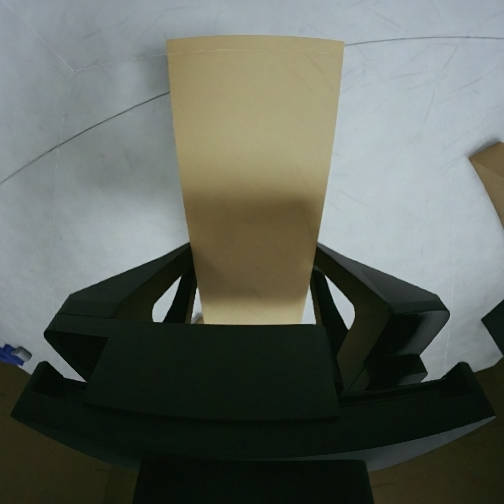

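Scene clock: 208.63 s.
Motor temperatures (°C, as the motors report them): arm1=[26 31 44 26 27 27] | arm2=[26 29 42 28 25 27] | arm3=[27 33 46 25 27 29] | arm4=[25 28 34 29 26 25]
arm1.joint_positions: joint1_rad=+0.155 joint2_rad=+0.814 joint3_rad=+0.467 joint4_rad=+0.232 joint5_rad=+0.002 joint6_rad=-0.013 gripper_m=+0.060
arm1.joint_status: not commanded
arm1.hand: x=+0.2523 y=-0.1528 z=+1.0345 quat_wxyz=(-0.107, +0.744, -0.110, -0.651) (m; scene frame)
arm2.joint_positions: joint1_rad=-0.005 joint2_rad=+0.595 joint3_rad=+0.896 joint4_rad=-1.193 joint5_rad=-0.002 joint6_rad=+0.008 gripper_m=+0.093
arm2.joint_status: not commanded
arm2.hand: x=+0.1597 y=+0.4259 z=+1.0958 quat_wxyz=(-0.160, -0.827, -0.454, +0.291) (m; scene frame)
arm3.joint_positions: joint1_rad=-0.648 joint2_rad=+2.279 joint3_rad=+1.842 joint4_rad=-1.129 joint5_rad=+0.001 joint6_rad=-0.251 gripper_m=+0.059
arm3.joint_status: all done
arm3.hand: x=-0.0798 y=-0.2220 z=+0.7442 quat_wxyz=(+0.001, -0.143, -0.990, +0.001) (m; scene frame)
arm4.joint_positions: joint1_rad=-0.002 joint2_rad=+0.303 joint3_rad=+0.702 joint4_rad=-1.454 joint5_rad=+0.000 joint6_rad=+0.009 gripper_m=+0.095
arm4.joint_status: not commanded
arm4.hand: x=-0.3239 y=-0.5193 z=+1.0483 quat_wxyz=(-0.225, +0.476, -0.841, -0.124) (m; scene frame)
pictures: arm4_cam_wrist
camera_calibration (this result's frames):
arm4_cam_wrist: T_world_to_cam=[[0.854279, -0.519803, 0.00363607, 0.00751151], [-0.517486, -0.849767, 0.100521, -0.709152], [-0.0491611, -0.0877542, -0.994928, 1.10855], [0, 0, 0, 1]] pos_world=[-0.318895, -0.50143, 1.17418]
Images, in order (width x height): arm4_cam_wrist 504x504.

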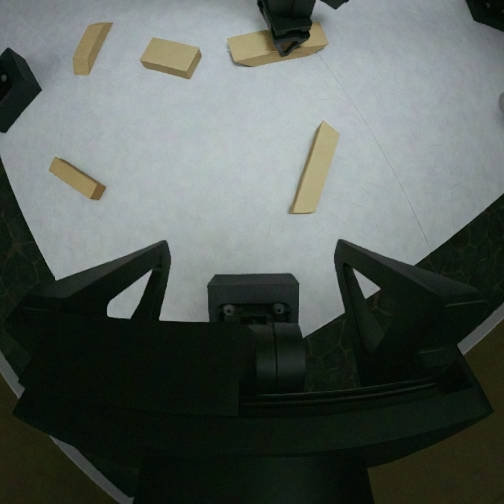

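Call:
{"fn": "execute_actions", "kwargs": {
  "actions": [
    {"arm3":{"joints":{"gripper_m":0.093}}}
  ],
  "cameras": []
}}

Call:
{"fn": "execute_actions", "kwargs": {
  "actions": [
    {"arm3":{"joints":{"joint2_rad":1.85,"joint3_rad":1.7,"joint4_rad":-1.4}}}
  ],
  "cameras": []
}}

Call:
{"fn": "execute_actions", "kwargs": {
  "actions": [
    {"arm3":{"joints":{"joint1_rad":0.431,"joint6_rad":1.38}}}
  ],
  "cameras": []
}}

Call:
{"fn": "execute_actions", "kwargs": {
  "actions": [
    {"arm3":{"joints":{"joint2_rad":1.97,"joint3_rad":1.65,"joint4_rad":-1.21}}}
  ],
  "cameras": ["arm3_cam_wrist","arm4_cam_wrist"]
}}

Scene clock: 216.87 s.
Motor temperatures (°C, as the motors report them): arm1=[26 30 44 26 27 27] | arm2=[26 29 42 28 25 27] | arm3=[27 33 46 25 27 29] | arm4=[25 27 34 29 26 25]
arm1.joint_positions: joint1_rad=+0.155 joint2_rad=+0.814 joint3_rad=+0.467 joint4_rad=+0.232 joint5_rad=+0.002 joint6_rad=-0.013 gripper_m=+0.060
arm1.joint_status: not commanded
arm1.hand: x=+0.2523 y=-0.1528 z=+1.0345 quat_wxyz=(-0.107, +0.744, -0.110, -0.651) (m; scene frame)
arm2.joint_positions: joint1_rad=-0.005 joint2_rad=+0.595 joint3_rad=+0.896 joint4_rad=-1.193 joint5_rad=-0.002 joint6_rad=+0.008 gripper_m=+0.093
arm2.joint_status: not commanded
arm2.hand: x=+0.1597 y=+0.4259 z=+1.0958 quat_wxyz=(-0.160, -0.827, -0.454, +0.291) (m; scene frame)
arm3.joint_positions: joint1_rad=-0.648 joint2_rad=+2.278 joint3_rad=+1.842 joint4_rad=-1.129 joint5_rad=+0.001 joint6_rad=-0.251 gripper_m=+0.093
arm3.joint_status: all done
arm3.hand: x=-0.0796 y=-0.2221 z=+0.7449 quat_wxyz=(+0.000, -0.143, -0.990, +0.001) (m; scene frame)
arm4.joint_positions: joint1_rad=-0.002 joint2_rad=+0.303 joint3_rad=+0.702 joint4_rad=-1.454 joint5_rad=+0.000 joint6_rad=+0.009 gripper_m=+0.095
arm4.joint_status: not commanded
arm4.hand: x=-0.3239 y=-0.5193 z=+1.0483 quat_wxyz=(-0.225, +0.476, -0.841, -0.124) (m; scene frame)
pictures: none
No camera images: the call's "cameras" was empty. Leave "cameras" out to get every camera's image.

Scene clock: 218.30 s.
Motor temperatures (°C, as the motors report them): arm1=[26 30 44 26 27 27] | arm2=[26 29 42 28 25 27] | arm3=[27 33 46 25 27 29] | arm4=[25 27 34 29 26 25]
arm1.joint_positions: joint1_rad=+0.155 joint2_rad=+0.814 joint3_rad=+0.467 joint4_rad=+0.232 joint5_rad=+0.002 joint6_rad=-0.013 gripper_m=+0.060
arm1.joint_status: not commanded
arm1.hand: x=+0.2523 y=-0.1528 z=+1.0345 quat_wxyz=(-0.107, +0.744, -0.110, -0.651) (m; scene frame)
arm2.joint_positions: joint1_rad=-0.005 joint2_rad=+0.595 joint3_rad=+0.896 joint4_rad=-1.193 joint5_rad=-0.002 joint6_rad=+0.008 gripper_m=+0.093
arm2.joint_status: not commanded
arm2.hand: x=+0.1597 y=+0.4259 z=+1.0958 quat_wxyz=(-0.160, -0.827, -0.454, +0.291) (m; scene frame)
arm3.joint_positions: joint1_rad=-0.648 joint2_rad=+1.842 joint3_rad=+1.687 joint4_rad=-1.387 joint5_rad=+0.001 joint6_rad=-0.251 gripper_m=+0.093
arm3.joint_status: all done
arm3.hand: x=-0.1591 y=-0.1743 z=+0.9511 quat_wxyz=(-0.011, -0.143, -0.990, +0.006) (m; scene frame)
arm4.joint_positions: joint1_rad=-0.002 joint2_rad=+0.303 joint3_rad=+0.702 joint4_rad=-1.454 joint5_rad=+0.000 joint6_rad=+0.009 gripper_m=+0.095
arm4.joint_status: not commanded
arm4.hand: x=-0.3239 y=-0.5193 z=+1.0483 quat_wxyz=(-0.225, +0.476, -0.841, -0.124) (m; scene frame)
pictures: none
No camera images: the call's "cameras" was empty. Leave "cameras" out to get every camera's image.

Scene clock: 220.50 s.
Motor temperatures (°C, as the motors report them): arm1=[26 30 44 26 27 27] | arm2=[26 29 42 28 25 27] | arm3=[27 33 46 25 27 29] | arm4=[25 27 34 29 26 25]
arm1.joint_positions: joint1_rad=+0.155 joint2_rad=+0.814 joint3_rad=+0.467 joint4_rad=+0.232 joint5_rad=+0.002 joint6_rad=-0.013 gripper_m=+0.060
arm1.joint_status: not commanded
arm1.hand: x=+0.2523 y=-0.1528 z=+1.0345 quat_wxyz=(-0.107, +0.744, -0.110, -0.651) (m; scene frame)
arm2.joint_positions: joint1_rad=-0.005 joint2_rad=+0.595 joint3_rad=+0.896 joint4_rad=-1.193 joint5_rad=-0.002 joint6_rad=+0.008 gripper_m=+0.093
arm2.joint_status: not commanded
arm2.hand: x=+0.1597 y=+0.4259 z=+1.0958 quat_wxyz=(-0.160, -0.827, -0.454, +0.291) (m; scene frame)
arm3.joint_positions: joint1_rad=+0.440 joint2_rad=+1.842 joint3_rad=+1.687 joint4_rad=-1.387 joint5_rad=-0.002 joint6_rad=+1.371 gripper_m=+0.093
arm3.joint_status: all done
arm3.hand: x=-0.1623 y=+0.4192 z=+0.9515 quat_wxyz=(-0.005, -0.399, -0.917, -0.012) (m; scene frame)
arm4.joint_positions: joint1_rad=-0.002 joint2_rad=+0.303 joint3_rad=+0.702 joint4_rad=-1.454 joint5_rad=+0.000 joint6_rad=+0.009 gripper_m=+0.095
arm4.joint_status: not commanded
arm4.hand: x=-0.3239 y=-0.5193 z=+1.0483 quat_wxyz=(-0.225, +0.476, -0.841, -0.124) (m; scene frame)
pictures: none
No camera images: the call's "cameras" was empty. Leave "cameras" out to get every camera's image.

Scene clock: 221.47 s.
Motor temperatures (°C, as the motors report them): arm1=[26 30 44 26 27 27] | arm2=[26 29 42 28 25 27] | arm3=[27 33 45 25 27 29] | arm4=[25 27 34 29 26 25]
arm1.joint_positions: joint1_rad=+0.155 joint2_rad=+0.814 joint3_rad=+0.467 joint4_rad=+0.232 joint5_rad=+0.002 joint6_rad=-0.013 gripper_m=+0.060
arm1.joint_status: not commanded
arm1.hand: x=+0.2523 y=-0.1528 z=+1.0345 quat_wxyz=(-0.107, +0.744, -0.110, -0.651) (m; scene frame)
arm2.joint_positions: joint1_rad=-0.005 joint2_rad=+0.595 joint3_rad=+0.896 joint4_rad=-1.193 joint5_rad=-0.002 joint6_rad=+0.008 gripper_m=+0.093
arm2.joint_status: not commanded
arm2.hand: x=+0.1597 y=+0.4259 z=+1.0958 quat_wxyz=(-0.160, -0.827, -0.454, +0.291) (m; scene frame)
arm3.joint_positions: joint1_rad=+0.440 joint2_rad=+1.981 joint3_rad=+1.638 joint4_rad=-1.225 joint5_rad=-0.002 joint6_rad=+1.372 gripper_m=+0.093
arm3.joint_status: all done
arm3.hand: x=-0.1438 y=+0.4310 z=+0.8555 quat_wxyz=(+0.003, -0.399, -0.917, -0.001) (m; scene frame)
arm4.joint_positions: joint1_rad=-0.002 joint2_rad=+0.303 joint3_rad=+0.702 joint4_rad=-1.454 joint5_rad=+0.000 joint6_rad=+0.009 gripper_m=+0.095
arm4.joint_status: not commanded
arm4.hand: x=-0.3239 y=-0.5193 z=+1.0483 quat_wxyz=(-0.225, +0.476, -0.841, -0.124) (m; scene frame)
pictures: arm3_cam_wrist, arm4_cam_wrist
camera_calibration (this result's frames):
arm3_cam_wrist: T_world_to_cam=[[-0.733463, -0.679728, -0.00120304, 0.186286], [-0.544556, 0.586544, 0.599521, -0.84303], [-0.406805, 0.440382, -0.800358, 0.559722], [0, 0, 0, 1]] pos_world=[-0.0947448, 0.374607, 0.953616]
arm4_cam_wrist: T_world_to_cam=[[0.854279, -0.519803, 0.00363607, 0.00751151], [-0.517486, -0.849767, 0.100521, -0.709152], [-0.0491611, -0.0877542, -0.994928, 1.10855], [0, 0, 0, 1]] pos_world=[-0.318895, -0.50143, 1.17418]
Images, in order (width x height): arm3_cam_wrist 504x504, arm4_cam_wrist 504x504.

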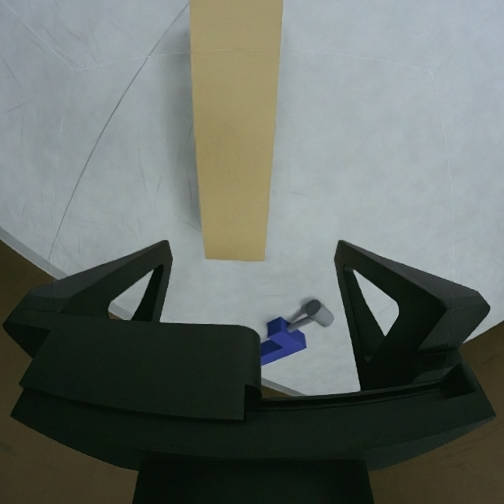

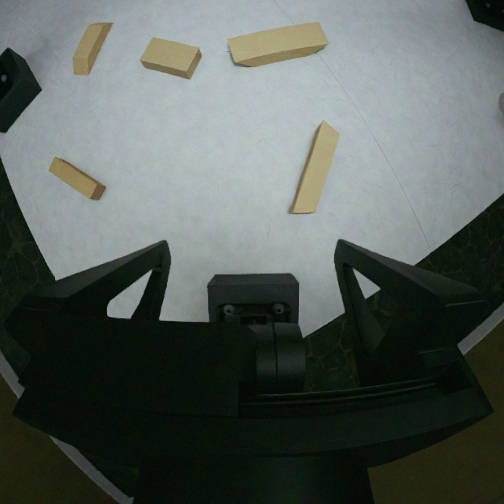

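Call:
{"fn": "execute_actions", "kwargs": {
  "actions": [
    {"arm3":{"joints":{"joint1_rad":0.372,"joint2_rad":2.05,"joint3_rad":1.79,"joint4_rad":-1.27,"joint6_rad":1.33}}}
  ],
  "cameras": ["arm3_cam_wrist"]
}}

Scene clock: 229.80 s.
Motor temperatures (°C, as the motors report them): arm1=[26 30 44 26 27 27] | arm2=[26 29 42 28 25 27] | arm3=[27 33 46 25 27 29] | arm4=[25 27 34 29 26 25]
arm1.joint_positions: joint1_rad=+0.155 joint2_rad=+0.814 joint3_rad=+0.467 joint4_rad=+0.232 joint5_rad=+0.002 joint6_rad=-0.013 gripper_m=+0.060
arm1.joint_status: not commanded
arm1.hand: x=+0.2523 y=-0.1528 z=+1.0345 quat_wxyz=(-0.107, +0.744, -0.110, -0.651) (m; scene frame)
arm2.joint_positions: joint1_rad=-0.005 joint2_rad=+0.595 joint3_rad=+0.896 joint4_rad=-1.193 joint5_rad=-0.002 joint6_rad=+0.008 gripper_m=+0.093
arm2.joint_status: not commanded
arm2.hand: x=+0.1597 y=+0.4259 z=+1.0958 quat_wxyz=(-0.160, -0.827, -0.454, +0.291) (m; scene frame)
arm3.joint_positions: joint1_rad=+0.368 joint2_rad=+2.036 joint3_rad=+1.748 joint4_rad=-1.255 joint5_rad=-0.001 joint6_rad=+1.339 gripper_m=+0.093
arm3.joint_status: all done
arm3.hand: x=-0.0961 y=+0.4072 z=+0.8632 quat_wxyz=(-0.006, -0.417, -0.909, -0.011) (m; scene frame)
arm4.joint_positions: joint1_rad=-0.002 joint2_rad=+0.303 joint3_rad=+0.702 joint4_rad=-1.454 joint5_rad=+0.000 joint6_rad=+0.009 gripper_m=+0.095
arm4.joint_status: not commanded
arm4.hand: x=-0.3239 y=-0.5193 z=+1.0483 quat_wxyz=(-0.225, +0.476, -0.841, -0.124) (m; scene frame)
pictures: arm3_cam_wrist
camera_calibration (this result's frames):
arm3_cam_wrist: T_world_to_cam=[[-0.759619, -0.649887, -0.0250267, 0.211064], [-0.534175, 0.601493, 0.594023, -0.808049], [-0.370995, 0.464599, -0.804059, 0.592545], [0, 0, 0, 1]] pos_world=[-0.0514807, 0.347908, 0.961723]
Images, in order (width x height): arm3_cam_wrist 504x504.

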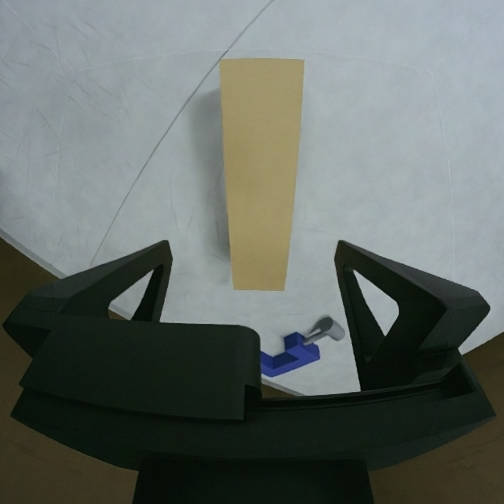

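Call:
{"fn": "execute_actions", "kwargs": {
  "actions": [
    {"arm3":{"joints":{"joint1_rad":0.41,"joint2_rad":2.09,"joint3_rad":1.69,"joint4_rad":-1.15}}}
  ],
  "cameras": ["arm3_cam_wrist"]
}}

Scene clock: 237.30 s.
Motor temperatures (°C, as the motors report them): arm1=[26 30 45 26 27 27] | arm2=[26 29 42 28 25 27] | arm3=[27 33 46 25 27 29] | arm4=[25 27 34 29 26 25]
arm1.joint_positions: joint1_rad=+0.155 joint2_rad=+0.814 joint3_rad=+0.467 joint4_rad=+0.232 joint5_rad=+0.002 joint6_rad=-0.013 gripper_m=+0.060
arm1.joint_status: not commanded
arm1.hand: x=+0.2523 y=-0.1528 z=+1.0345 quat_wxyz=(-0.107, +0.744, -0.110, -0.651) (m; scene frame)
arm2.joint_positions: joint1_rad=-0.005 joint2_rad=+0.595 joint3_rad=+0.896 joint4_rad=-1.193 joint5_rad=-0.002 joint6_rad=+0.008 gripper_m=+0.093
arm2.joint_status: not commanded
arm2.hand: x=+0.1597 y=+0.4259 z=+1.0958 quat_wxyz=(-0.160, -0.827, -0.454, +0.291) (m; scene frame)
arm3.joint_positions: joint1_rad=+0.407 joint2_rad=+2.083 joint3_rad=+1.685 joint4_rad=-1.165 joint5_rad=-0.001 joint6_rad=+1.339 gripper_m=+0.093
arm3.joint_status: all done
arm3.hand: x=-0.1121 y=+0.4263 z=+0.8122 quat_wxyz=(+0.001, -0.400, -0.917, -0.003) (m; scene frame)
arm4.joint_positions: joint1_rad=-0.002 joint2_rad=+0.303 joint3_rad=+0.702 joint4_rad=-1.454 joint5_rad=+0.000 joint6_rad=+0.009 gripper_m=+0.095
arm4.joint_status: not commanded
arm4.hand: x=-0.3239 y=-0.5193 z=+1.0483 quat_wxyz=(-0.225, +0.476, -0.841, -0.124) (m; scene frame)
pictures: arm3_cam_wrist
camera_calibration (this result's frames):
arm3_cam_wrist: T_world_to_cam=[[-0.733721, -0.679429, -0.00551965, 0.209604], [-0.54699, 0.585841, 0.59799, -0.795803], [-0.403058, 0.441777, -0.801485, 0.540756], [0, 0, 0, 1]] pos_world=[-0.0635506, 0.369732, 0.910446]
Images, in order (width x height): arm3_cam_wrist 504x504.

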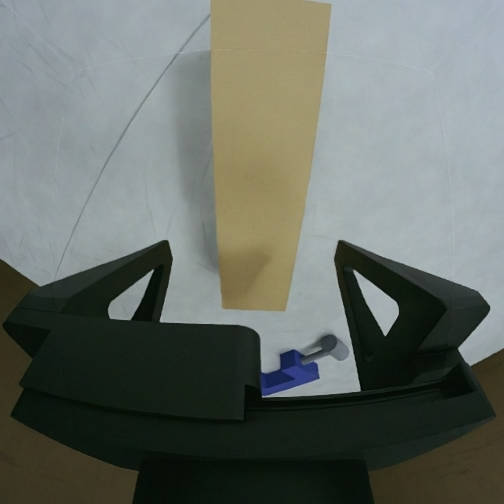

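Call:
{"fn": "execute_actions", "kwargs": {
  "actions": [
    {"arm3":{"joints":{"joint2_rad":2.165,"joint3_rad":1.655,"joint4_rad":-1.025,"joint6_rad":1.40}}}
  ],
  "cameras": ["arm3_cam_wrist"]
}}

Call:
{"fn": "execute_actions", "kwargs": {
  "actions": [
    {"arm3":{"joints":{"gripper_m":0.03}}}
  ],
  "cameras": ["arm3_cam_wrist"]
}}

Scene clock: 242.70 s.
Motor temperatures (°C, as the motors report them): arm1=[26 30 45 26 27 27] | arm2=[26 29 42 28 25 27] | arm3=[27 33 46 25 27 29] | arm4=[25 27 34 29 26 25]
arm1.joint_positions: joint1_rad=+0.155 joint2_rad=+0.814 joint3_rad=+0.467 joint4_rad=+0.232 joint5_rad=+0.002 joint6_rad=-0.013 gripper_m=+0.060
arm1.joint_status: not commanded
arm1.hand: x=+0.2523 y=-0.1528 z=+1.0345 quat_wxyz=(-0.107, +0.744, -0.110, -0.651) (m; scene frame)
arm2.joint_positions: joint1_rad=-0.005 joint2_rad=+0.595 joint3_rad=+0.896 joint4_rad=-1.193 joint5_rad=-0.002 joint6_rad=+0.008 gripper_m=+0.093
arm2.joint_status: not commanded
arm2.hand: x=+0.1597 y=+0.4259 z=+1.0958 quat_wxyz=(-0.160, -0.827, -0.454, +0.291) (m; scene frame)
arm3.joint_positions: joint1_rad=+0.407 joint2_rad=+2.162 joint3_rad=+1.648 joint4_rad=-1.040 joint5_rad=-0.001 joint6_rad=+1.391 gripper_m=+0.093
arm3.joint_status: all done
arm3.hand: x=-0.1077 y=+0.4291 z=+0.7521 quat_wxyz=(-0.002, -0.423, -0.906, -0.007) (m; scene frame)
arm4.joint_positions: joint1_rad=-0.002 joint2_rad=+0.303 joint3_rad=+0.702 joint4_rad=-1.454 joint5_rad=+0.000 joint6_rad=+0.009 gripper_m=+0.095
arm4.joint_status: not commanded
arm4.hand: x=-0.3239 y=-0.5193 z=+1.0483 quat_wxyz=(-0.225, +0.476, -0.841, -0.124) (m; scene frame)
pictures: arm3_cam_wrist
camera_calibration (this result's frames):
arm3_cam_wrist: T_world_to_cam=[[-0.768156, -0.640102, -0.0143247, 0.200492], [-0.520186, 0.610894, 0.596837, -0.766068], [-0.373286, 0.465916, -0.802234, 0.486576], [0, 0, 0, 1]] pos_world=[-0.0628565, 0.369619, 0.850439]
Images, in order (width x height): arm3_cam_wrist 504x504.

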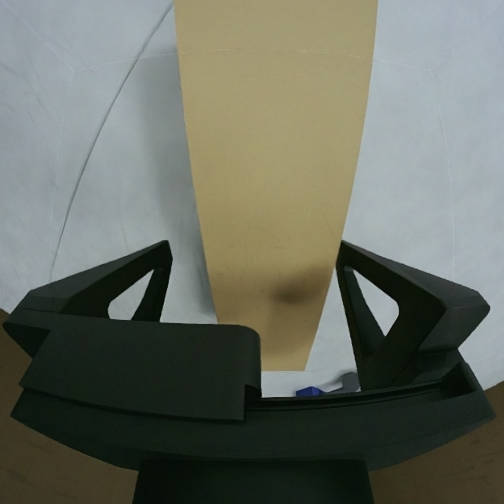

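Scene clock: 243.33 s.
Motor temperatures (°C, as the motors report them): arm1=[26 30 45 26 27 27] | arm2=[26 29 42 28 25 27] | arm3=[27 33 46 25 27 29] | arm4=[25 27 34 29 26 25]
arm1.joint_positions: joint1_rad=+0.155 joint2_rad=+0.814 joint3_rad=+0.467 joint4_rad=+0.232 joint5_rad=+0.002 joint6_rad=-0.013 gripper_m=+0.060
arm1.joint_status: not commanded
arm1.hand: x=+0.2523 y=-0.1528 z=+1.0345 quat_wxyz=(-0.107, +0.744, -0.110, -0.651) (m; scene frame)
arm2.joint_positions: joint1_rad=-0.005 joint2_rad=+0.595 joint3_rad=+0.896 joint4_rad=-1.193 joint5_rad=-0.002 joint6_rad=+0.008 gripper_m=+0.093
arm2.joint_status: not commanded
arm2.hand: x=+0.1597 y=+0.4259 z=+1.0958 quat_wxyz=(-0.160, -0.827, -0.454, +0.291) (m; scene frame)
arm3.joint_positions: joint1_rad=+0.407 joint2_rad=+2.162 joint3_rad=+1.647 joint4_rad=-1.037 joint5_rad=+0.000 joint6_rad=+1.394 gripper_m=+0.060
arm3.joint_status: gripper_m off_target (ended at +0.060, target +0.030)
arm3.hand: x=-0.1076 y=+0.4290 z=+0.7516 quat_wxyz=(-0.002, -0.425, -0.905, -0.007) (m; scene frame)
arm4.joint_positions: joint1_rad=-0.002 joint2_rad=+0.303 joint3_rad=+0.702 joint4_rad=-1.454 joint5_rad=+0.000 joint6_rad=+0.009 gripper_m=+0.095
arm4.joint_status: not commanded
arm4.hand: x=-0.3239 y=-0.5193 z=+1.0483 quat_wxyz=(-0.225, +0.476, -0.841, -0.124) (m; scene frame)
pictures: arm3_cam_wrist
camera_calibration (this result's frames):
arm3_cam_wrist: T_world_to_cam=[[-0.769852, -0.638039, -0.0153118, 0.200129], [-0.519346, 0.612333, 0.596095, -0.765636], [-0.370956, 0.466857, -0.802768, 0.486497], [0, 0, 0, 1]] pos_world=[-0.0630913, 0.36939, 0.85]
Images, in order (width x height): arm3_cam_wrist 504x504.

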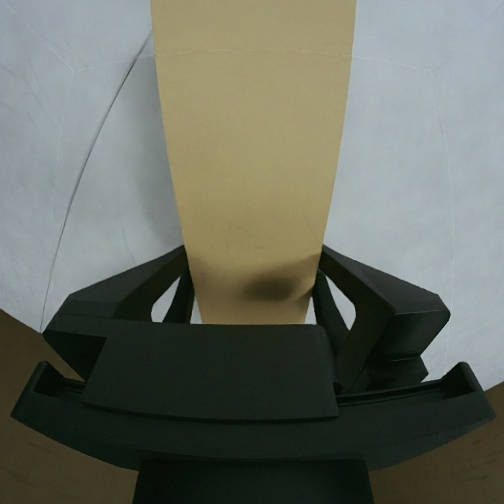

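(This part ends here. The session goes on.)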